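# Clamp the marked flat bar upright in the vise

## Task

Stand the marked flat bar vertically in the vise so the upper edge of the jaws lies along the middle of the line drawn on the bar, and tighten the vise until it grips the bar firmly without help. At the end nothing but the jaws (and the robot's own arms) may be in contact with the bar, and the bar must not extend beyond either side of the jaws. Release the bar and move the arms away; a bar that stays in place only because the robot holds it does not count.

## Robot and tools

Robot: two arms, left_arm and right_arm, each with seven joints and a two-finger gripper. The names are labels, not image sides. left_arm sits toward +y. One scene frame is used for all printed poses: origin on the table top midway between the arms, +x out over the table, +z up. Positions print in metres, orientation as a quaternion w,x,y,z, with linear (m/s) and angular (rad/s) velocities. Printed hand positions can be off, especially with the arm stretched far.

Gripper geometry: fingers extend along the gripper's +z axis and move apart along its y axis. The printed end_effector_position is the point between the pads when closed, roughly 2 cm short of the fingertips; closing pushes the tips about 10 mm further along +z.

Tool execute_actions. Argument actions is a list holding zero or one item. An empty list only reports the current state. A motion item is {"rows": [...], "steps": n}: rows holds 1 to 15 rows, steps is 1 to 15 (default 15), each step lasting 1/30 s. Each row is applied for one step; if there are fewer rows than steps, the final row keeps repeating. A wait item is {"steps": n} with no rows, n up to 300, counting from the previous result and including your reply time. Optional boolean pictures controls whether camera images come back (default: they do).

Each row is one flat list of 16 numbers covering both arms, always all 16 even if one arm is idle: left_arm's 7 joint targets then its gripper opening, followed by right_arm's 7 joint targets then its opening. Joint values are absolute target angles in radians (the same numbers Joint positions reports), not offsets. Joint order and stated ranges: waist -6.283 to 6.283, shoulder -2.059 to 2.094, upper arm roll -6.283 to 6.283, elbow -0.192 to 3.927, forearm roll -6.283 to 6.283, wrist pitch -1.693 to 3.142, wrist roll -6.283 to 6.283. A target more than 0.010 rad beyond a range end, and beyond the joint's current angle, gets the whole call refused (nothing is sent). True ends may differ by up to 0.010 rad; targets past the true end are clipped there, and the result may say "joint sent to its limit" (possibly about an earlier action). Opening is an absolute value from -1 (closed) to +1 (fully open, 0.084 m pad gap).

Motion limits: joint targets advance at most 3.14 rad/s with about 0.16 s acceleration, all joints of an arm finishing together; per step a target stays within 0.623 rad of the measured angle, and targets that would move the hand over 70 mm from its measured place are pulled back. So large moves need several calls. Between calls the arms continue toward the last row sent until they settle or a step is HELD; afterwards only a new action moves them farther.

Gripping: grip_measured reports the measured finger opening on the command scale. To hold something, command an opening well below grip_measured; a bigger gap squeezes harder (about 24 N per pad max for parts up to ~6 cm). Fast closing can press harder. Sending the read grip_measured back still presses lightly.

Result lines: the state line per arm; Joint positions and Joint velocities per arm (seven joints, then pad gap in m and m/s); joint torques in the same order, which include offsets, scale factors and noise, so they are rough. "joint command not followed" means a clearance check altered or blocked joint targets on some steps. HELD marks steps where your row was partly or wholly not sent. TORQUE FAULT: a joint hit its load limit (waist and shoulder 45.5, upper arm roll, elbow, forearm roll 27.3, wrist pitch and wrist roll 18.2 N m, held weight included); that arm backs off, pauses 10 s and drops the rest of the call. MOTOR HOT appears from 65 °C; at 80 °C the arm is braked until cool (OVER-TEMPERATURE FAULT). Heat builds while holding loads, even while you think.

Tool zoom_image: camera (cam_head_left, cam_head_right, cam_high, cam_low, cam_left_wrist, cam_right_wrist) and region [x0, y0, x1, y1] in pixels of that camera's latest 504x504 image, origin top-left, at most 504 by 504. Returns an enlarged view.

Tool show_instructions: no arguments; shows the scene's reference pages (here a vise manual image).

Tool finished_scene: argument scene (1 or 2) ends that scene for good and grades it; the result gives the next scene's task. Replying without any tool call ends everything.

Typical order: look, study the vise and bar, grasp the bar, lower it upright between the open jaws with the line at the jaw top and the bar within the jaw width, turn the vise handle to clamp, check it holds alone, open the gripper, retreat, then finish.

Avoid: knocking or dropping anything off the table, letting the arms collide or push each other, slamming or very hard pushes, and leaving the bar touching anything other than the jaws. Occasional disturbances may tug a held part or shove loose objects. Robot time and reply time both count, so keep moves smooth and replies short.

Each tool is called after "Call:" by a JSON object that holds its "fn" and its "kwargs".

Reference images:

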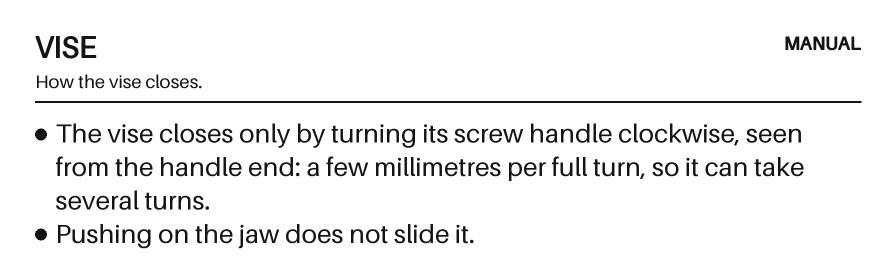

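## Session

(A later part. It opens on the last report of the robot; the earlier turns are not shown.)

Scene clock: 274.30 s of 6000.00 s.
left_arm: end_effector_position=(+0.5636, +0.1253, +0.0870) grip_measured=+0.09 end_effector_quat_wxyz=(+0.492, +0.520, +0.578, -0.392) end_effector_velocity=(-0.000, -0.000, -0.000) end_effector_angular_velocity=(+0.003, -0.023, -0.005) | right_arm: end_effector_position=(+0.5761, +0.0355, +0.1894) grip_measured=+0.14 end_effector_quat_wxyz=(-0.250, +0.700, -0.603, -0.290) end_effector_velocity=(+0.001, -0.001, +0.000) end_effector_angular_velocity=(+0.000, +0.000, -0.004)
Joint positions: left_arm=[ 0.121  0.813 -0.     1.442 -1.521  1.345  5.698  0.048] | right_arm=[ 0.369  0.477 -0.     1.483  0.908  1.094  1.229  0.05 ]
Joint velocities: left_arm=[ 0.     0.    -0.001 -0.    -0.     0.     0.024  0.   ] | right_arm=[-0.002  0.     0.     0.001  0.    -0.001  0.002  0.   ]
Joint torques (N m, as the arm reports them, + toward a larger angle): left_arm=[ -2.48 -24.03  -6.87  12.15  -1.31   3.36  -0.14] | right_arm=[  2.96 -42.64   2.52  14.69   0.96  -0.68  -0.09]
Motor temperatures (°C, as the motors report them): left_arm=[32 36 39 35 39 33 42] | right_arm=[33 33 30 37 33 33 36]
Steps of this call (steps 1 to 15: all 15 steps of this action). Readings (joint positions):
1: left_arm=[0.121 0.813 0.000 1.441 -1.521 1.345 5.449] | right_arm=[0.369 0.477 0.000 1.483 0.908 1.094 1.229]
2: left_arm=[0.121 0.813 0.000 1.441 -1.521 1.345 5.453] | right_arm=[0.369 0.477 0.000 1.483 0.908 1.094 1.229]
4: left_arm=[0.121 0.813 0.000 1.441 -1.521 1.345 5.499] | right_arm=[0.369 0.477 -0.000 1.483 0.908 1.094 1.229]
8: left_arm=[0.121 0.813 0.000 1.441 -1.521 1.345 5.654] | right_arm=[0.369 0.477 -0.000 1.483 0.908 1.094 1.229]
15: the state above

Call:
{"fn": "execute_actions", "kwargs": {"actions": [{"rows":[[0.121,0.813,0,1.441,-1.521,1.345,5.95,0.1,0.368,0.477,0,1.4829,0.9085,1.0937,1.2285,-1]]}], "pictures": false}}

Call:
{"fn": "execute_actions", "kwargs": {"actions": [{"rows":[[0.121,0.813,0,1.441,-1.521,1.345,6.2,0.1,0.368,0.477,0,1.4829,0.9085,1.0937,1.2285,-1]]}], "pictures": false}}

Call:
{"fn": "execute_actions", "kwargs": {"actions": [{"rows":[[0.121,0.813,0,1.441,-1.521,1.345,5.5,0.1,0.368,0.477,0,1.4829,0.9085,1.0937,1.2285,-1]]}], "pictures": false}}

Call:
{"fn": "execute_actions", "kwargs": {"actions": [{"rows":[[0.175,0.813,0,1.441,-1.481,1.376,5.5,0.1,0.368,0.477,0,1.4829,0.9085,1.0937,1.2285,-1]]}], "pictures": false}}

Call:
{"fn": "execute_actions", "kwargs": {"actions": [{"rows":[[0.175,0.813,0,1.441,-1.481,1.376,2.5,0.1,0.368,0.477,0,1.4829,0.9085,1.0937,1.2285,-1]]}], "pictures": false}}

Call:
{"fn": "execute_actions", "kwargs": {"actions": [{"steps":28}], "pictures": false}}

Call:
{"fn": "execute_actions", "kwargs": {"actions": [{"rows":[[0.121,0.813,0,1.441,-1.521,1.345,2.5,0.1,0.368,0.477,0,1.4829,0.9085,1.0937,1.2285,-1]]}]}}

Call:
{"fn": "zoom_image", "kwargs": {"camera": "cam_left_wrist", "region": [200,130,504,260]}}

Scene clock: 286.50 s of 6000.00 s.
left_arm: end_effector_position=(+0.5632, +0.1257, +0.0862) grip_measured=+0.09 end_effector_quat_wxyz=(+0.536, +0.588, +0.509, -0.328) end_effector_velocity=(+0.000, -0.005, +0.003) end_effector_angular_velocity=(-0.001, -0.028, -0.012) | right_arm: end_effector_position=(+0.5762, +0.0353, +0.1894) grip_measured=+0.14 end_effector_quat_wxyz=(-0.250, +0.700, -0.603, -0.290) end_effector_velocity=(+0.000, -0.000, -0.000) end_effector_angular_velocity=(-0.000, +0.000, -0.001)
Joint positions: left_arm=[ 0.121  0.813  0.     1.441 -1.521  1.345  5.948  0.048] | right_arm=[0.368 0.477 0.    1.483 0.908 1.094 1.228 0.05 ]
Joint velocities: left_arm=[-0.003 -0.001 -0.006  0.003 -0.001  0.     0.025 -0.   ] | right_arm=[-0.     0.    -0.    -0.001 -0.    -0.    -0.    -0.   ]
Joint torques (N m, as the arm reports them, + toward a larger angle): left_arm=[ -3.37 -23.56  -7.19  12.06  -0.53   3.09   0.06] | right_arm=[  3.71 -42.32   2.93  14.79   1.33  -0.83   0.07]
Motor temperatures (°C, as the motors report them): left_arm=[32 36 39 34 39 33 42] | right_arm=[33 33 30 37 33 33 36]
Steps of this call (steps 1 to 15: the robot went on to your last target; steps 16 to 351: nothing new was sent; steps 352 to 366: all 15 steps of this action). Readings (joint positions):
352: left_arm=[0.121 0.813 0.000 1.441 -1.521 1.345 5.700] | right_arm=[0.369 0.477 0.000 1.483 0.908 1.094 1.228]
353: left_arm=[0.121 0.813 0.000 1.441 -1.521 1.345 5.704] | right_arm=[0.369 0.477 0.000 1.483 0.909 1.094 1.228]
355: left_arm=[0.121 0.813 0.000 1.441 -1.521 1.345 5.750] | right_arm=[0.369 0.477 0.000 1.483 0.909 1.094 1.228]
359: left_arm=[0.121 0.813 0.001 1.441 -1.521 1.345 5.904] | right_arm=[0.368 0.477 0.000 1.483 0.909 1.094 1.228]
366: the state above

Scene clock: 287.00 s of 6000.00 s.
left_arm: end_effector_position=(+0.5636, +0.1257, +0.0861) grip_measured=+0.09 end_effector_quat_wxyz=(+0.573, +0.646, +0.433, -0.258) end_effector_velocity=(-0.000, +0.000, -0.000) end_effector_angular_velocity=(+0.004, -0.026, -0.007) | right_arm: end_effector_position=(+0.5763, +0.0352, +0.1894) grip_measured=+0.14 end_effector_quat_wxyz=(-0.250, +0.700, -0.603, -0.290) end_effector_velocity=(-0.000, +0.000, -0.000) end_effector_angular_velocity=(+0.000, -0.000, +0.002)
Joint positions: left_arm=[ 0.121  0.814  0.     1.441 -1.522  1.344  6.197  0.048] | right_arm=[0.368 0.477 0.    1.483 0.908 1.094 1.229 0.05 ]
Joint velocities: left_arm=[ 0.001 -0.    -0.    -0.001  0.001  0.001  0.027  0.   ] | right_arm=[ 0.001 -0.    -0.    -0.     0.     0.    -0.001 -0.   ]
Joint torques (N m, as the arm reports them, + toward a larger angle): left_arm=[ -3.87 -25.06  -8.27  10.93   0.73   4.55   0.57] | right_arm=[  3.77 -43.01   2.87  14.91   1.23  -1.15  -0.2 ]
Motor temperatures (°C, as the motors report them): left_arm=[32 36 39 34 39 33 42] | right_arm=[33 33 30 37 33 33 36]
Steps of this call (steps 1 to 15: all 15 steps of this action). Readings (joint positions):
1: left_arm=[0.121 0.813 0.000 1.441 -1.521 1.345 5.949] | right_arm=[0.368 0.477 0.000 1.483 0.908 1.094 1.228]
2: left_arm=[0.121 0.813 -0.000 1.441 -1.521 1.345 5.953] | right_arm=[0.368 0.477 0.000 1.483 0.908 1.094 1.228]
4: left_arm=[0.121 0.813 -0.000 1.441 -1.521 1.345 5.999] | right_arm=[0.368 0.477 0.000 1.483 0.908 1.094 1.229]
8: left_arm=[0.121 0.813 0.000 1.441 -1.521 1.344 6.153] | right_arm=[0.368 0.477 0.000 1.483 0.908 1.094 1.228]
15: the state above

Scene clock: 287.50 s of 6000.00 s.
left_arm: end_effector_position=(+0.5623, +0.1246, +0.0860) grip_measured=+0.09 end_effector_quat_wxyz=(+0.454, +0.467, +0.622, -0.435) end_effector_velocity=(-0.002, +0.006, -0.011) end_effector_angular_velocity=(-0.038, +0.308, +0.075) | right_arm: end_effector_position=(+0.5763, +0.0352, +0.1894) grip_measured=+0.14 end_effector_quat_wxyz=(-0.250, +0.700, -0.603, -0.290) end_effector_velocity=(-0.000, -0.000, -0.000) end_effector_angular_velocity=(-0.000, +0.001, -0.001)
Joint positions: left_arm=[ 0.121  0.813 -0.     1.44  -1.52   1.346  5.522  0.048] | right_arm=[0.368 0.477 0.    1.483 0.908 1.094 1.229 0.05 ]
Joint velocities: left_arm=[ 0.004  0.011  0.006 -0.006  0.001 -0.008 -0.302 -0.   ] | right_arm=[-0.001 -0.    -0.    -0.001 -0.     0.     0.     0.   ]
Joint torques (N m, as the arm reports them, + toward a larger angle): left_arm=[ -0.46 -23.16  -3.02  12.54  -1.22   2.18   0.26] | right_arm=[  4.09 -42.95   2.49  15.17   1.31  -0.9   -0.03]
Motor temperatures (°C, as the motors report them): left_arm=[32 36 39 34 39 33 42] | right_arm=[33 33 30 37 33 33 36]
Steps of this call (steps 1 to 15: all 15 steps of this action). Readings (joint positions):
1: left_arm=[0.121 0.814 0.000 1.441 -1.522 1.344 6.198] | right_arm=[0.368 0.477 0.000 1.483 0.908 1.094 1.229]
2: left_arm=[0.121 0.813 0.000 1.441 -1.521 1.344 6.195] | right_arm=[0.368 0.477 0.000 1.483 0.908 1.094 1.229]
4: left_arm=[0.121 0.813 0.000 1.441 -1.521 1.345 6.155] | right_arm=[0.368 0.477 0.000 1.483 0.908 1.094 1.229]
8: left_arm=[0.119 0.811 -0.004 1.441 -1.520 1.349 5.876] | right_arm=[0.368 0.477 0.000 1.483 0.908 1.094 1.229]
15: the state above

Scene clock: 288.00 s of 6000.00 s.
left_arm: end_effector_position=(+0.5608, +0.1517, +0.0869) grip_measured=+0.09 end_effector_quat_wxyz=(+0.451, +0.459, +0.627, -0.440) end_effector_velocity=(+0.002, +0.011, -0.002) end_effector_angular_velocity=(+0.010, +0.002, +0.015) | right_arm: end_effector_position=(+0.5763, +0.0352, +0.1894) grip_measured=+0.14 end_effector_quat_wxyz=(-0.250, +0.700, -0.603, -0.290) end_effector_velocity=(-0.001, +0.001, -0.000) end_effector_angular_velocity=(-0.000, +0.002, +0.001)
Joint positions: left_arm=[ 0.174  0.813 -0.001  1.441 -1.481  1.376  5.5    0.048] | right_arm=[0.368 0.477 0.    1.483 0.908 1.094 1.228 0.05 ]
Joint velocities: left_arm=[ 0.009  0.     0.011  0.001  0.003 -0.001 -0.002  0.   ] | right_arm=[ 0.002  0.     0.    -0.     0.     0.     0.002 -0.   ]
Joint torques (N m, as the arm reports them, + toward a larger angle): left_arm=[ -0.21 -22.9   -2.78  12.02  -1.51   1.9   -0.32] | right_arm=[  3.52 -42.64   2.55  14.66   1.34  -0.84  -0.2 ]
Motor temperatures (°C, as the motors report them): left_arm=[32 36 39 34 39 33 42] | right_arm=[33 33 30 37 33 33 36]
Steps of this call (steps 1 to 15: all 15 steps of this action). Readings (joint positions):
1: left_arm=[0.121 0.813 -0.000 1.440 -1.520 1.346 5.514] | right_arm=[0.368 0.477 0.000 1.483 0.908 1.094 1.229]
2: left_arm=[0.124 0.813 -0.001 1.440 -1.518 1.348 5.509] | right_arm=[0.368 0.477 0.000 1.483 0.908 1.094 1.228]
4: left_arm=[0.144 0.813 -0.005 1.440 -1.501 1.362 5.504] | right_arm=[0.368 0.477 0.000 1.483 0.908 1.094 1.228]
8: left_arm=[0.174 0.813 0.005 1.441 -1.484 1.372 5.501] | right_arm=[0.368 0.477 0.000 1.483 0.908 1.094 1.228]
15: the state above

Scene clock: 288.50 s of 6000.00 s.
left_arm: end_effector_position=(+0.5611, +0.1529, +0.0867) grip_measured=+0.09 end_effector_quat_wxyz=(+0.187, +0.104, +0.770, -0.601) end_effector_velocity=(+0.000, +0.001, +0.000) end_effector_angular_velocity=(-0.451, +2.666, +0.577) | right_arm: end_effector_position=(+0.5763, +0.0352, +0.1894) grip_measured=+0.14 end_effector_quat_wxyz=(-0.250, +0.700, -0.603, -0.290) end_effector_velocity=(-0.000, -0.000, -0.001) end_effector_angular_velocity=(-0.000, +0.001, +0.001)
Joint positions: left_arm=[ 0.175  0.813 -0.     1.441 -1.481  1.376  4.508  0.048] | right_arm=[0.368 0.477 0.    1.483 0.908 1.094 1.228 0.05 ]
Joint velocities: left_arm=[ 0.001 -0.001  0.     0.     0.001 -0.001 -2.766 -0.   ] | right_arm=[-0.001  0.     0.    -0.002  0.     0.    -0.002 -0.   ]
Joint torques (N m, as the arm reports them, + toward a larger angle): left_arm=[ -0.43 -22.19  -2.45  11.82  -1.24   1.66  -0.5 ] | right_arm=[  3.22 -43.02   2.74  14.94   1.5   -0.95  -0.02]
Motor temperatures (°C, as the motors report them): left_arm=[32 36 39 34 39 33 42] | right_arm=[33 33 30 37 33 33 36]
Steps of this call (steps 1 to 15: all 15 steps of this action). Readings (joint positions):
1: left_arm=[0.174 0.813 -0.001 1.441 -1.481 1.376 5.500] | right_arm=[0.368 0.477 0.000 1.483 0.908 1.094 1.228]
2: left_arm=[0.174 0.813 -0.000 1.441 -1.481 1.376 5.496] | right_arm=[0.368 0.477 0.000 1.483 0.908 1.094 1.228]
4: left_arm=[0.175 0.813 -0.000 1.441 -1.481 1.376 5.450] | right_arm=[0.368 0.477 0.000 1.483 0.908 1.094 1.228]
8: left_arm=[0.175 0.813 -0.000 1.441 -1.481 1.376 5.163] | right_arm=[0.368 0.477 0.000 1.483 0.908 1.094 1.228]
15: the state above

Scene clock: 289.43 s of 6000.00 s.
left_arm: end_effector_position=(+0.5611, +0.1530, +0.0867) grip_measured=+0.09 end_effector_quat_wxyz=(+0.405, +0.592, -0.503, +0.482) end_effector_velocity=(+0.001, +0.001, +0.000) end_effector_angular_velocity=(-0.011, +0.066, +0.018) | right_arm: end_effector_position=(+0.5763, +0.0352, +0.1894) grip_measured=+0.14 end_effector_quat_wxyz=(-0.250, +0.700, -0.603, -0.290) end_effector_velocity=(-0.000, -0.000, -0.001) end_effector_angular_velocity=(-0.000, +0.000, +0.001)
Joint positions: left_arm=[ 0.175  0.813 -0.     1.441 -1.481  1.376  2.506  0.048] | right_arm=[0.368 0.477 0.    1.483 0.908 1.094 1.228 0.05 ]
Joint velocities: left_arm=[ 0.001 -0.     0.     0.    -0.002 -0.001 -0.069  0.   ] | right_arm=[ 0.     0.    -0.    -0.001 -0.    -0.    -0.002 -0.   ]
Joint torques (N m, as the arm reports them, + toward a larger angle): left_arm=[ -0.22 -22.69  -2.62  12.34  -1.15   1.69  -0.01] | right_arm=[  3.64 -42.95   2.79  15.15   1.37  -1.03   0.12]
Motor temperatures (°C, as the motors report them): left_arm=[32 36 39 34 39 33 42] | right_arm=[33 33 30 37 33 33 36]
Steps of this call (steps 1 to 28: the robot went on to your last target). Readings (joint positions):
1: left_arm=[0.175 0.813 -0.000 1.441 -1.481 1.376 4.415] | right_arm=[0.368 0.477 0.000 1.483 0.908 1.094 1.228]
2: left_arm=[0.175 0.813 -0.000 1.441 -1.481 1.376 4.323] | right_arm=[0.368 0.477 0.000 1.483 0.908 1.094 1.228]
4: left_arm=[0.175 0.813 -0.000 1.441 -1.481 1.376 4.137] | right_arm=[0.368 0.477 0.000 1.483 0.908 1.094 1.228]
8: left_arm=[0.175 0.813 -0.000 1.441 -1.481 1.376 3.766] | right_arm=[0.368 0.477 0.000 1.483 0.908 1.094 1.228]
28: the state above

Scene clock: 289.93 s of 6000.00 s.
left_arm: end_effector_position=(+0.5631, +0.1258, +0.0861) grip_measured=+0.09 end_effector_quat_wxyz=(+0.406, +0.593, -0.503, +0.480) end_effector_velocity=(+0.001, -0.005, +0.003) end_effector_angular_velocity=(-0.004, -0.007, -0.006) | right_arm: end_effector_position=(+0.5763, +0.0352, +0.1894) grip_measured=+0.14 end_effector_quat_wxyz=(-0.250, +0.700, -0.603, -0.290) end_effector_velocity=(+0.000, -0.000, -0.000) end_effector_angular_velocity=(-0.000, +0.001, -0.001)
Joint positions: left_arm=[ 0.122  0.813  0.     1.441 -1.521  1.345  2.5    0.048] | right_arm=[0.368 0.477 0.    1.483 0.908 1.094 1.228 0.05 ]
Joint velocities: left_arm=[-0.004 -0.002 -0.006  0.003 -0.002 -0.001  0.001 -0.   ] | right_arm=[-0.     0.001  0.    -0.     0.    -0.     0.     0.   ]
Joint torques (N m, as the arm reports them, + toward a larger angle): left_arm=[ -0.6  -22.3   -2.89  12.64  -1.15   1.73  -0.09] | right_arm=[  3.54 -43.01   2.43  15.39   1.46  -1.    -0.29]
Motor temperatures (°C, as the motors report them): left_arm=[32 36 39 34 39 33 42] | right_arm=[33 33 30 37 33 33 36]
Steps of this call (steps 1 to 15: all 15 steps of this action). Readings (joint positions):
1: left_arm=[0.175 0.813 0.000 1.441 -1.481 1.376 2.504] | right_arm=[0.368 0.477 0.000 1.483 0.908 1.094 1.228]
2: left_arm=[0.172 0.813 0.001 1.441 -1.484 1.373 2.503] | right_arm=[0.368 0.477 0.000 1.483 0.908 1.094 1.228]
4: left_arm=[0.151 0.813 0.004 1.441 -1.501 1.360 2.501] | right_arm=[0.368 0.477 0.000 1.483 0.908 1.094 1.228]
8: left_arm=[0.123 0.813 -0.004 1.442 -1.518 1.348 2.500] | right_arm=[0.368 0.477 0.000 1.483 0.908 1.094 1.228]
15: the state above

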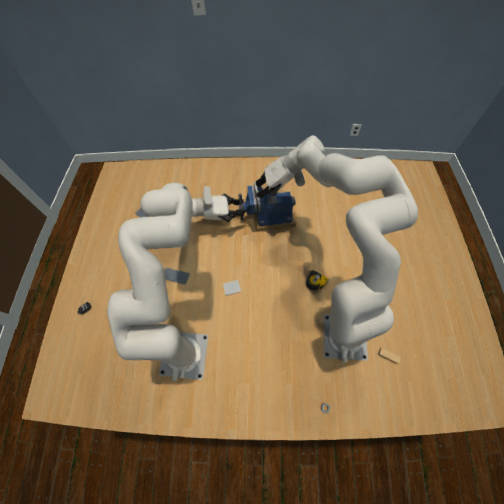

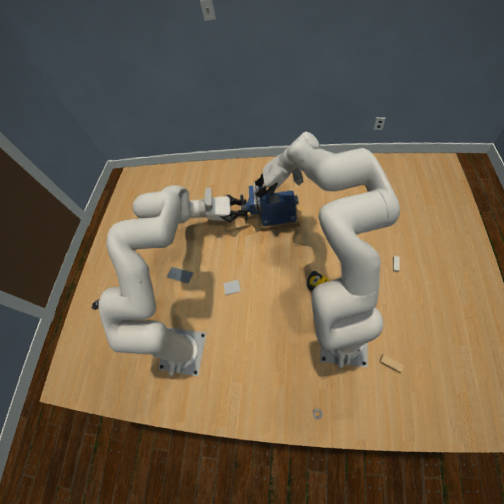

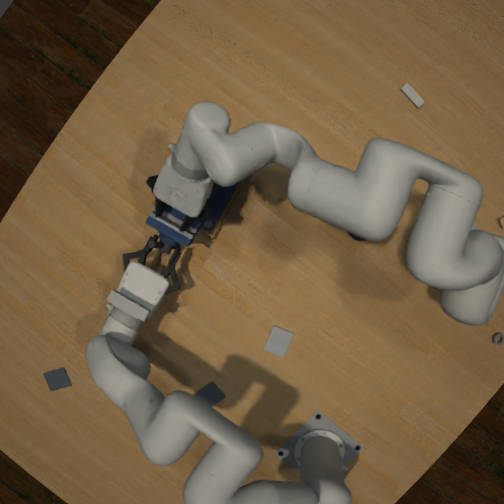

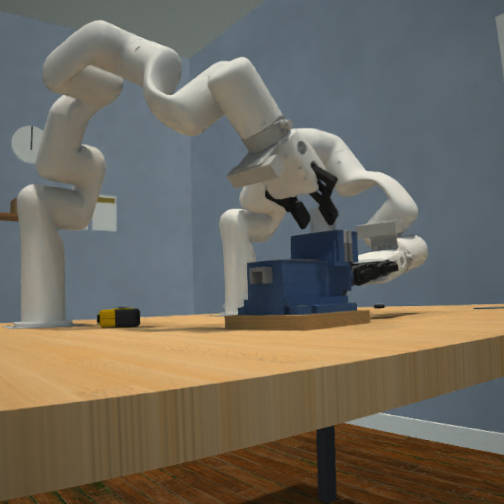

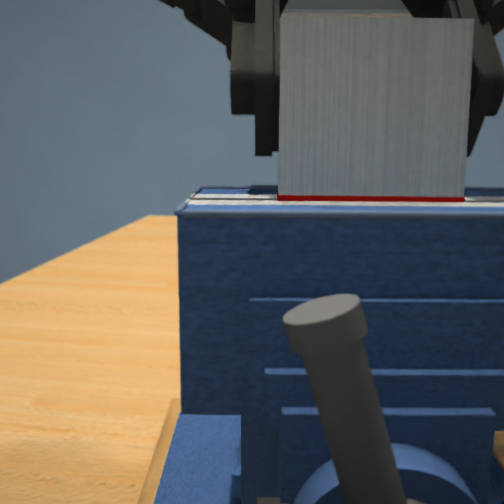

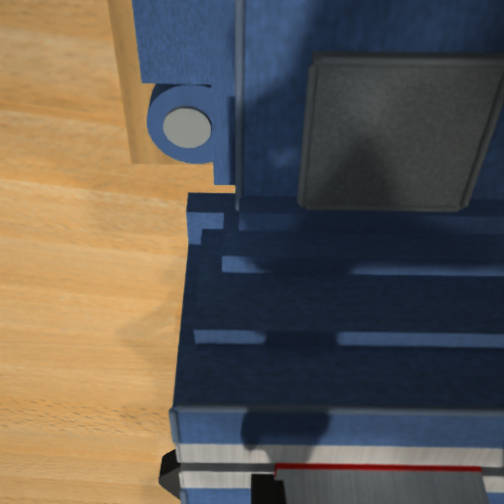

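Region (200, 130, 504, 260) of cam_left_wrist's 504x504 image, scaled by 1.658, with more detail than that image has; it fills the top 216 rows of this view, and the rest is white.

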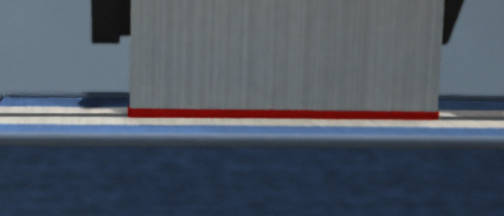

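Good. Tighten.

Call:
{"fn": "execute_actions", "kwargs": {"actions": [{"rows":[[0.121,0.813,0,1.441,-1.521,1.345,3.05,0.1,0.368,0.477,0,1.4829,0.9085,1.0937,1.2285,-1]]}], "pictures": false}}

Call:
{"fn": "execute_actions", "kwargs": {"actions": [{"rows":[[0.121,0.813,0,1.441,-1.521,1.345,3.25,0.1,0.368,0.477,0,1.4829,0.9085,1.0937,1.2285,-1]]}], "pictures": false}}

Call:
{"fn": "execute_actions", "kwargs": {"actions": [{"rows":[[0.121,0.813,0,1.441,-1.521,1.345,3.45,0.1,0.368,0.477,0,1.4829,0.9085,1.0937,1.2285,-1]]}]}}

Scene clock: 294.67 s of 6000.00 s.
left_arm: end_effector_position=(+0.5639, +0.1261, +0.0861) grip_measured=+0.09 end_effector_quat_wxyz=(-0.262, -0.438, +0.643, -0.571) end_effector_velocity=(-0.000, -0.001, -0.001) end_effector_angular_velocity=(+0.020, -0.126, -0.028) | right_arm: end_effector_position=(+0.5763, +0.0352, +0.1894) grip_measured=+0.14 end_effector_quat_wxyz=(-0.250, +0.700, -0.603, -0.290) end_effector_velocity=(-0.001, +0.001, -0.000) end_effector_angular_velocity=(-0.000, -0.000, +0.002)
Joint positions: left_arm=[ 0.121  0.813  0.001  1.442 -1.522  1.343  3.039  0.048] | right_arm=[ 0.368  0.477 -0.     1.483  0.908  1.094  1.228  0.05 ]
Joint velocities: left_arm=[-0.     0.002 -0.002 -0.    -0.002 -0.001  0.133  0.001] | right_arm=[ 0.002  0.    -0.     0.     0.    -0.    -0.    -0.   ]
Joint torques (N m, as the arm reports them, + toward a larger angle): left_arm=[ -1.17 -23.46  -3.84  11.19  -0.22   3.04   0.  ] | right_arm=[  3.78 -43.21   2.28  15.26   1.24  -0.94  -0.06]
Motor temperatures (°C, as the motors report them): left_arm=[32 36 39 34 39 33 42] | right_arm=[33 33 30 37 33 33 36]
Steps of this call (steps 1 to 15: the robot went on to your last target; steps 16 to 127: nothing new was sent; steps 128 to 142: all 15 steps of this action). Readings (joint positions):
128: left_arm=[0.121 0.813 0.000 1.441 -1.521 1.345 2.500] | right_arm=[0.368 0.477 0.000 1.483 0.908 1.094 1.228]
129: left_arm=[0.121 0.813 0.000 1.441 -1.521 1.345 2.504] | right_arm=[0.368 0.477 0.000 1.483 0.908 1.094 1.229]
131: left_arm=[0.121 0.813 0.000 1.441 -1.521 1.345 2.550] | right_arm=[0.368 0.477 0.000 1.483 0.909 1.094 1.229]
135: left_arm=[0.121 0.813 -0.000 1.441 -1.521 1.345 2.821] | right_arm=[0.368 0.477 0.000 1.483 0.909 1.094 1.229]
142: the state above

Scene clock: 295.17 s of 6000.00 s.
left_arm: end_effector_position=(+0.5635, +0.1262, +0.0858) grip_measured=+0.12 end_effector_quat_wxyz=(-0.204, -0.371, +0.684, -0.594) end_effector_velocity=(-0.000, +0.001, +0.000) end_effector_angular_velocity=(+0.003, -0.011, -0.004) | right_arm: end_effector_position=(+0.5763, +0.0352, +0.1894) grip_measured=+0.14 end_effector_quat_wxyz=(-0.250, +0.700, -0.603, -0.290) end_effector_velocity=(+0.001, -0.001, +0.001) end_effector_angular_velocity=(+0.000, -0.001, -0.001)
Joint positions: left_arm=[ 0.121  0.814  0.001  1.441 -1.522  1.344  3.242  0.049] | right_arm=[0.368 0.477 0.    1.483 0.909 1.094 1.228 0.05 ]
Joint velocities: left_arm=[ 0.001 -0.001  0.     0.     0.004  0.001  0.01   0.   ] | right_arm=[-0.001 -0.    -0.     0.001 -0.    -0.     0.     0.   ]
Joint torques (N m, as the arm reports them, + toward a larger angle): left_arm=[ -2.43 -25.17  -6.44  11.66   1.84   4.6    2.61] | right_arm=[  3.64 -42.84   2.53  15.11   1.43  -1.06  -0.04]
Motor temperatures (°C, as the motors report them): left_arm=[32 36 39 34 39 33 42] | right_arm=[33 33 30 37 33 33 36]
Steps of this call (steps 1 to 15: all 15 steps of this action). Readings (joint positions):
1: left_arm=[0.121 0.813 0.001 1.442 -1.522 1.343 3.043] | right_arm=[0.368 0.477 -0.000 1.483 0.908 1.094 1.228]
2: left_arm=[0.121 0.813 0.001 1.442 -1.522 1.343 3.049] | right_arm=[0.368 0.477 -0.000 1.483 0.908 1.094 1.228]
4: left_arm=[0.121 0.814 0.001 1.442 -1.522 1.343 3.096] | right_arm=[0.368 0.477 0.000 1.483 0.909 1.094 1.228]
8: left_arm=[0.122 0.814 0.001 1.441 -1.522 1.344 3.214] | right_arm=[0.368 0.477 0.000 1.483 0.909 1.094 1.228]
15: the state above

Scene clock: 295.67 s of 6000.00 s.
left_arm: end_effector_position=(+0.5642, +0.1299, +0.0855) grip_measured=+0.26 end_effector_quat_wxyz=(-0.141, -0.302, +0.719, -0.610) end_effector_velocity=(-0.001, -0.003, +0.000) end_effector_angular_velocity=(+0.000, -0.031, -0.010) | right_arm: end_effector_position=(+0.5763, +0.0352, +0.1894) grip_measured=+0.14 end_effector_quat_wxyz=(-0.250, +0.700, -0.603, -0.290) end_effector_velocity=(-0.000, +0.000, +0.000) end_effector_angular_velocity=(-0.000, +0.001, -0.001)
Joint positions: left_arm=[ 0.124  0.812  0.005  1.441 -1.519  1.343  3.443  0.055] | right_arm=[0.368 0.477 0.    1.483 0.909 1.094 1.229 0.05 ]
Joint velocities: left_arm=[ 0.     0.    -0.006 -0.003 -0.002  0.     0.036  0.001] | right_arm=[ 0.    -0.001  0.    -0.001 -0.     0.     0.002 -0.   ]
Joint torques (N m, as the arm reports them, + toward a larger angle): left_arm=[-10.14 -25.41 -18.48  12.04  -0.41   6.24   1.77] | right_arm=[  3.29 -43.     2.47  15.26   1.36  -0.78  -0.13]
Motor temperatures (°C, as the motors report them): left_arm=[32 36 39 34 39 33 42] | right_arm=[33 33 30 37 33 33 36]
Steps of this call (steps 1 to 15: all 15 steps of this action). Readings (joint positions):
1: left_arm=[0.121 0.814 0.001 1.441 -1.521 1.344 3.242] | right_arm=[0.368 0.477 0.000 1.483 0.909 1.094 1.228]
2: left_arm=[0.121 0.814 0.001 1.441 -1.521 1.344 3.246] | right_arm=[0.368 0.477 0.000 1.483 0.909 1.094 1.228]
4: left_arm=[0.121 0.814 0.001 1.441 -1.521 1.344 3.290] | right_arm=[0.368 0.477 0.000 1.483 0.909 1.094 1.228]
8: left_arm=[0.122 0.814 0.002 1.441 -1.522 1.341 3.409] | right_arm=[0.368 0.477 0.000 1.483 0.909 1.094 1.229]
15: the state above

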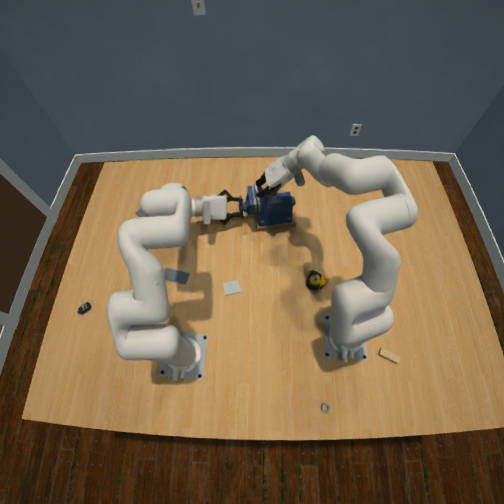

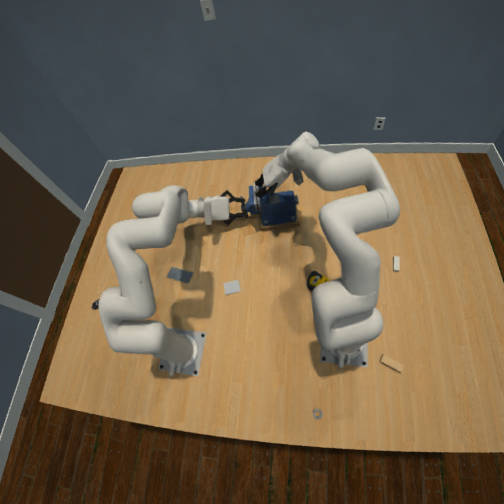

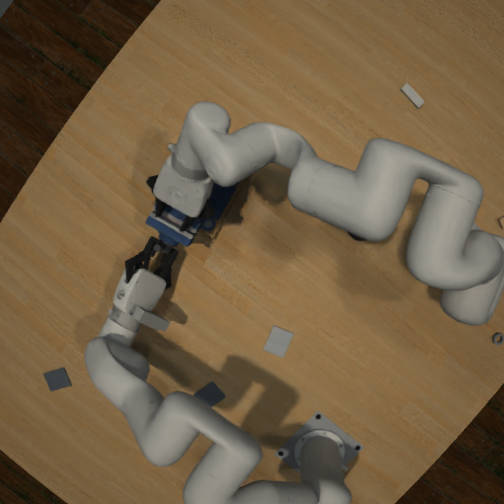

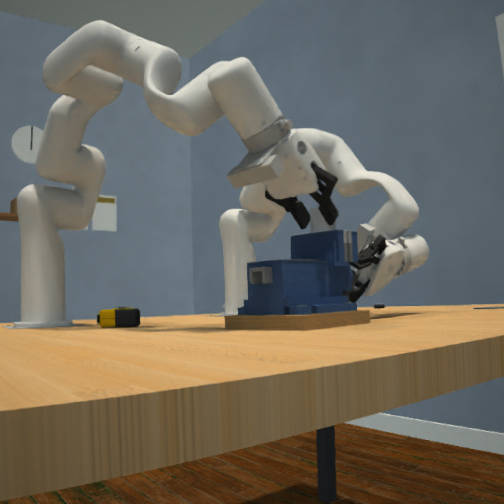

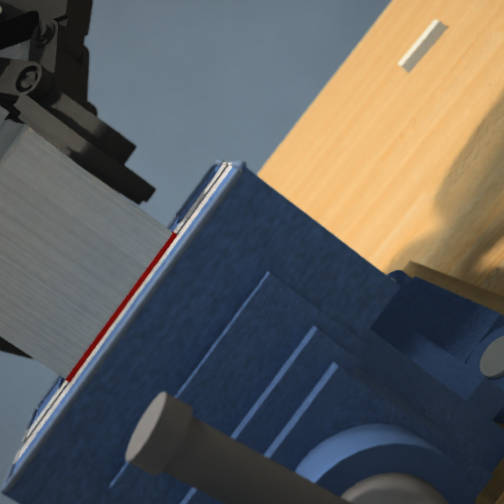

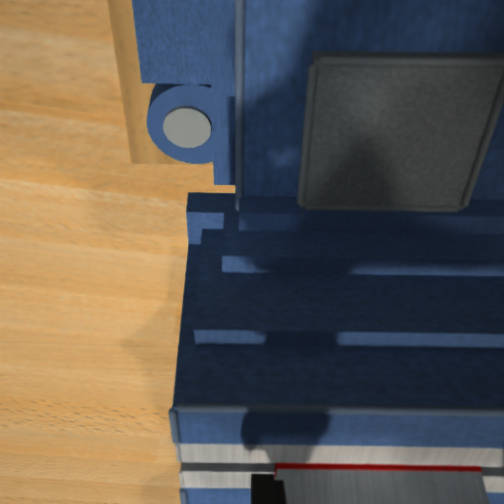

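Tight (~3 N·m, camming out). Withdraw.

Call:
{"fn": "execute_actions", "kwargs": {"actions": [{"rows":[[0.19,0.813,0,1.441,-1.47,1.385,3.3,0.3,0.368,0.477,0,1.4829,0.9085,1.0937,1.2285,1]]}], "pictures": false}}

Call:
{"fn": "execute_actions", "kwargs": {"actions": [{"rows":[[0.5,0.7,0,1.441,-1.47,1.385,3.3,0.3,0.3,0.4,0,1.56,0.859,1.184,1.343,1]]}], "pictures": false}}

Call:
{"fn": "execute_actions", "kwargs": {"actions": [{"rows":[[0.6,0.6,0,1.441,-1.47,1.385,3.3,0.3,-0.1,0.1,0,1.3,0.859,1.184,1.343,1]]}], "pictures": false}}

Call:
{"fn": "execute_actions", "kwargs": {"actions": [{"steps":30}]}}

Scene clock: 300.20 s of 6000.00 s.
left_arm: end_effector_position=(+0.5591, +0.1572, +0.0876) grip_measured=+0.29 end_effector_quat_wxyz=(-0.189, -0.349, +0.693, -0.602) end_effector_velocity=(+0.008, +0.017, -0.000) end_effector_angular_velocity=(+0.018, +0.004, +0.031) | right_arm: end_effector_position=(+0.5763, +0.0354, +0.1895) grip_measured=+1.00 end_effector_quat_wxyz=(-0.250, +0.700, -0.603, -0.290) end_effector_velocity=(-0.001, +0.001, -0.001) end_effector_angular_velocity=(-0.000, +0.003, +0.002)
Joint positions: left_arm=[ 0.187  0.813 -0.003  1.44  -1.47   1.387  3.301  0.056] | right_arm=[0.368 0.477 0.    1.483 0.909 1.094 1.228 0.084]
Joint velocities: left_arm=[ 0.014 -0.002  0.014  0.009  0.001 -0.01  -0.014  0.   ] | right_arm=[ 0.001 -0.     0.001 -0.002 -0.001  0.001  0.     0.   ]
Joint torques (N m, as the arm reports them, + toward a larger angle): left_arm=[ -0.64 -22.7   -2.37  12.07  -1.14   1.88  -0.22] | right_arm=[ -0.49 -43.92  -0.38  14.03   0.22  -0.72   0.36]
Motor temperatures (°C, as the motors report them): left_arm=[32 36 39 34 39 33 42] | right_arm=[33 33 30 37 33 33 36]
Steps of this call (steps 1 to 15: the robot went on to your last target; steps 16 to 121: nothing new was sent; steps 122 to 136: all 15 steps of this action). Readings (joint positions):
122: left_arm=[0.122 0.813 0.005 1.441 -1.521 1.344 3.445] | right_arm=[0.368 0.477 0.000 1.483 0.909 1.094 1.229]
123: left_arm=[0.123 0.813 0.005 1.441 -1.520 1.345 3.441] | right_arm=[0.368 0.477 0.000 1.483 0.909 1.094 1.228]
125: left_arm=[0.138 0.814 -0.003 1.444 -1.508 1.354 3.401] | right_arm=[0.369 0.477 0.003 1.484 0.909 1.093 1.228]
129: left_arm=[0.177 0.811 -0.008 1.442 -1.476 1.385 3.320] | right_arm=[0.369 0.477 0.002 1.484 0.909 1.093 1.228]
136: the state above

Scene clock: 300.70 s of 6000.00 s.
left_arm: end_effector_position=(+0.5929, +0.3302, +0.1433) grip_measured=+0.29 end_effector_quat_wxyz=(-0.066, -0.416, +0.655, -0.627) end_effector_velocity=(+0.015, +0.365, +0.110) end_effector_angular_velocity=(+0.108, -0.176, +0.567) | right_arm: end_effector_position=(+0.5944, +0.0057, +0.2597) grip_measured=+1.00 end_effector_quat_wxyz=(-0.263, +0.682, -0.622, -0.280) end_effector_velocity=(+0.005, -0.004, +0.009) end_effector_angular_velocity=(+0.000, -0.011, -0.010)
Joint positions: left_arm=[ 0.459  0.714  0.001  1.442 -1.47   1.385  3.3    0.056] | right_arm=[0.302 0.402 0.002 1.557 0.859 1.184 1.342 0.084]
Joint velocities: left_arm=[ 0.531 -0.195  0.039  0.011 -0.002 -0.007 -0.002  0.   ] | right_arm=[-0.004 -0.006 -0.004  0.015 -0.003  0.005  0.01   0.   ]
Joint torques (N m, as the arm reports them, + toward a larger angle): left_arm=[ -5.93 -20.96  -6.1   12.34  -1.03   1.63  -0.06] | right_arm=[ -1.09 -44.28  -0.66  14.94   0.64  -0.91   0.11]
Motor temperatures (°C, as the motors report them): left_arm=[32 36 39 34 39 33 42] | right_arm=[33 33 30 37 33 33 36]
Steps of this call (steps 1 to 15: all 15 steps of this action). Readings (joint positions):
1: left_arm=[0.188 0.813 -0.002 1.441 -1.470 1.387 3.301] | right_arm=[0.368 0.477 0.000 1.483 0.909 1.094 1.229]
2: left_arm=[0.191 0.812 -0.003 1.440 -1.470 1.386 3.301] | right_arm=[0.366 0.476 0.001 1.485 0.907 1.097 1.233]
4: left_arm=[0.223 0.801 -0.010 1.438 -1.470 1.388 3.301] | right_arm=[0.348 0.458 0.005 1.502 0.891 1.127 1.268]
8: left_arm=[0.315 0.766 0.001 1.442 -1.470 1.385 3.301] | right_arm=[0.306 0.403 -0.005 1.558 0.866 1.170 1.327]
15: the state above

Scene clock: 301.20 s of 6000.00 s.
left_arm: end_effector_position=(+0.5928, +0.4190, +0.2085) grip_measured=+0.29 end_effector_quat_wxyz=(+0.018, -0.429, +0.643, -0.634) end_effector_velocity=(-0.000, +0.001, +0.003) end_effector_angular_velocity=(-0.001, -0.005, +0.002) | right_arm: end_effector_position=(+0.6024, -0.1684, +0.3052) grip_measured=+1.00 end_effector_quat_wxyz=(+0.313, -0.586, +0.713, +0.225) end_effector_velocity=(-0.053, -0.398, +0.093) end_effector_angular_velocity=(-0.008, -0.082, -0.724)
Joint positions: left_arm=[ 0.597  0.602 -0.002  1.439 -1.47   1.385  3.3    0.056] | right_arm=[ 0.003  0.177 -0.001  1.367  0.859  1.184  1.343  0.084]
Joint velocities: left_arm=[ 0.005 -0.004 -0.004 -0.    -0.001  0.001  0.001  0.   ] | right_arm=[-0.72  -0.542 -0.004 -0.46  -0.001 -0.    -0.001 -0.   ]
Joint torques (N m, as the arm reports them, + toward a larger angle): left_arm=[  0.32 -22.97  -1.63  14.31  -1.76   1.69  -0.18] | right_arm=[  0.52 -36.12   0.21  14.13   0.55  -0.56   0.31]
Motor temperatures (°C, as the motors report them): left_arm=[32 36 39 34 39 33 42] | right_arm=[33 33 30 37 33 33 36]
Steps of this call (steps 1 to 15: all 15 steps of this action). Readings (joint positions):
1: left_arm=[0.475 0.709 0.003 1.442 -1.470 1.385 3.300] | right_arm=[0.301 0.402 0.002 1.557 0.859 1.184 1.342]
2: left_arm=[0.489 0.702 0.003 1.442 -1.470 1.384 3.300] | right_arm=[0.298 0.399 0.002 1.555 0.859 1.184 1.343]
4: left_arm=[0.520 0.676 -0.001 1.437 -1.470 1.385 3.300] | right_arm=[0.265 0.373 0.010 1.529 0.859 1.185 1.343]
8: left_arm=[0.581 0.614 0.002 1.445 -1.470 1.385 3.300] | right_arm=[0.166 0.301 -0.003 1.473 0.859 1.183 1.343]
15: the state above

Scene clock: 302.20 s of 6000.00 s.
left_arm: end_effector_position=(+0.5929, +0.4222, +0.2103) grip_measured=+0.29 end_effector_quat_wxyz=(+0.022, -0.430, +0.643, -0.633) end_effector_velocity=(+0.000, +0.000, -0.000) end_effector_angular_velocity=(-0.001, +0.000, +0.002) | right_arm: end_effector_position=(+0.5913, -0.2226, +0.3172) grip_measured=+1.00 end_effector_quat_wxyz=(+0.328, -0.550, +0.740, +0.206) end_effector_velocity=(+0.000, +0.000, +0.001) end_effector_angular_velocity=(-0.000, -0.001, +0.000)
Joint positions: left_arm=[ 0.6    0.6   -0.     1.441 -1.47   1.385  3.3    0.056] | right_arm=[-0.1    0.1    0.     1.3    0.859  1.184  1.343  0.084]
Joint velocities: left_arm=[ 0.     0.001 -0.     0.    -0.002 -0.001  0.    -0.   ] | right_arm=[ 0.001 -0.    -0.     0.001 -0.    -0.     0.001  0.   ]
Joint torques (N m, as the arm reports them, + toward a larger angle): left_arm=[ -0.31 -21.72  -2.21  14.23  -1.4    1.18  -0.47] | right_arm=[ -0.34 -33.31  -0.09  14.53   0.46  -0.97   0.4 ]
Motor temperatures (°C, as the motors report them): left_arm=[32 36 39 34 39 33 42] | right_arm=[33 33 30 37 33 33 36]
Steps of this call (steps 1 to 30: the robot went on to your last target). Readings (joint positions):
1: left_arm=[0.598 0.602 -0.002 1.439 -1.470 1.385 3.300] | right_arm=[-0.022 0.159 -0.001 1.351 0.859 1.184 1.343]
2: left_arm=[0.598 0.602 -0.002 1.440 -1.470 1.385 3.300] | right_arm=[-0.045 0.142 -0.001 1.336 0.859 1.184 1.343]
4: left_arm=[0.599 0.601 -0.001 1.440 -1.470 1.385 3.300] | right_arm=[-0.079 0.116 -0.004 1.316 0.859 1.183 1.343]
8: left_arm=[0.600 0.600 -0.000 1.441 -1.470 1.385 3.300] | right_arm=[-0.096 0.103 0.000 1.303 0.859 1.184 1.343]
30: the state above
All arms were judged still, so your last target was given up. Only a new action makes them travel on or press farther. Fingers that are still opening or closing keep moving.

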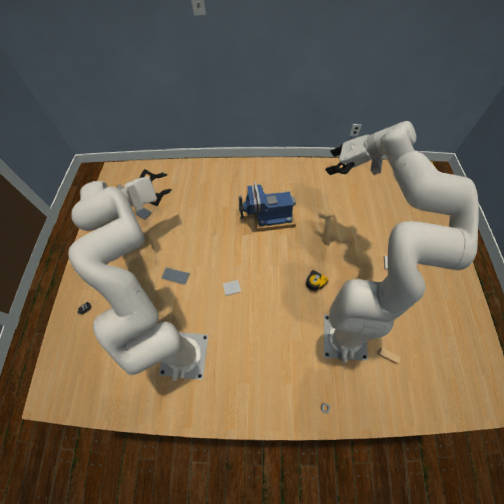

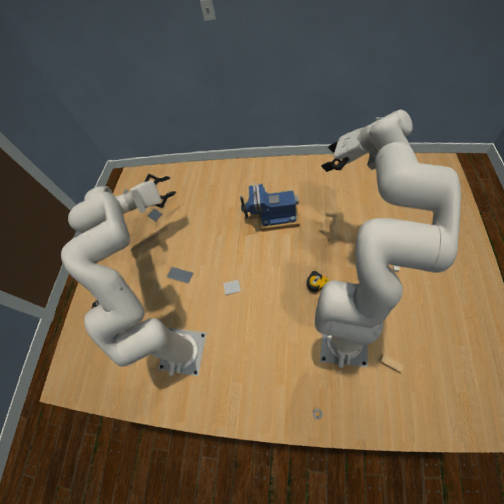

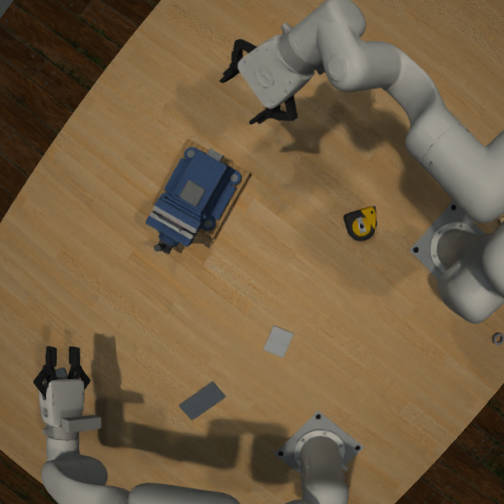

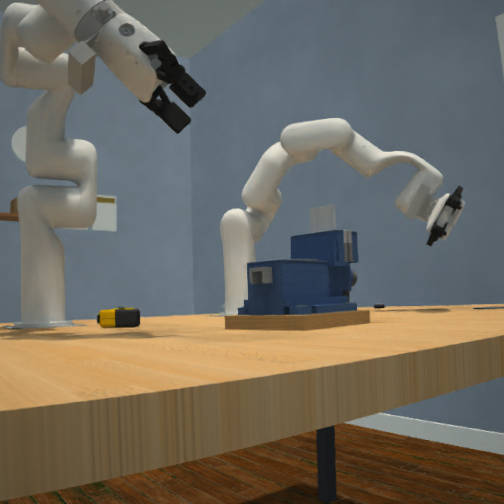

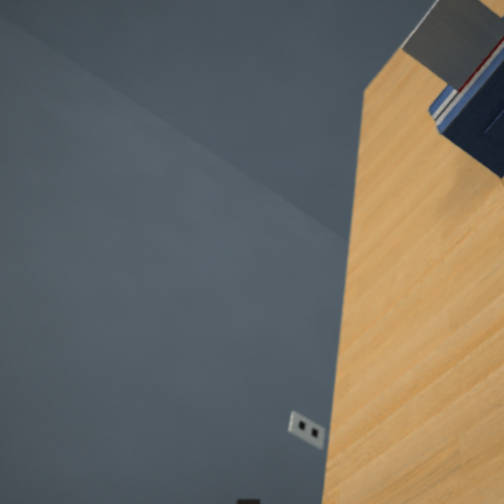

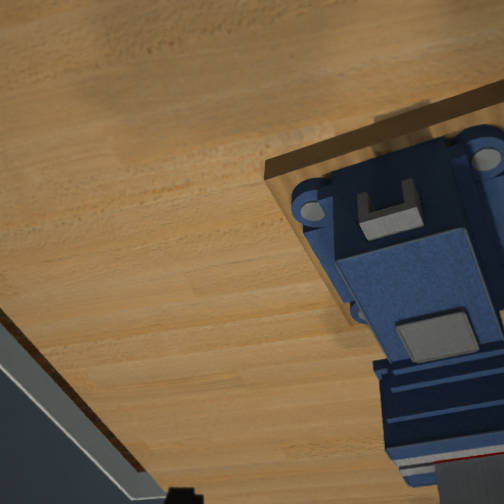

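Call:
{"fn": "finished_scene", "kwargs": {"scene": 1}}

The scene is finished: the task was done.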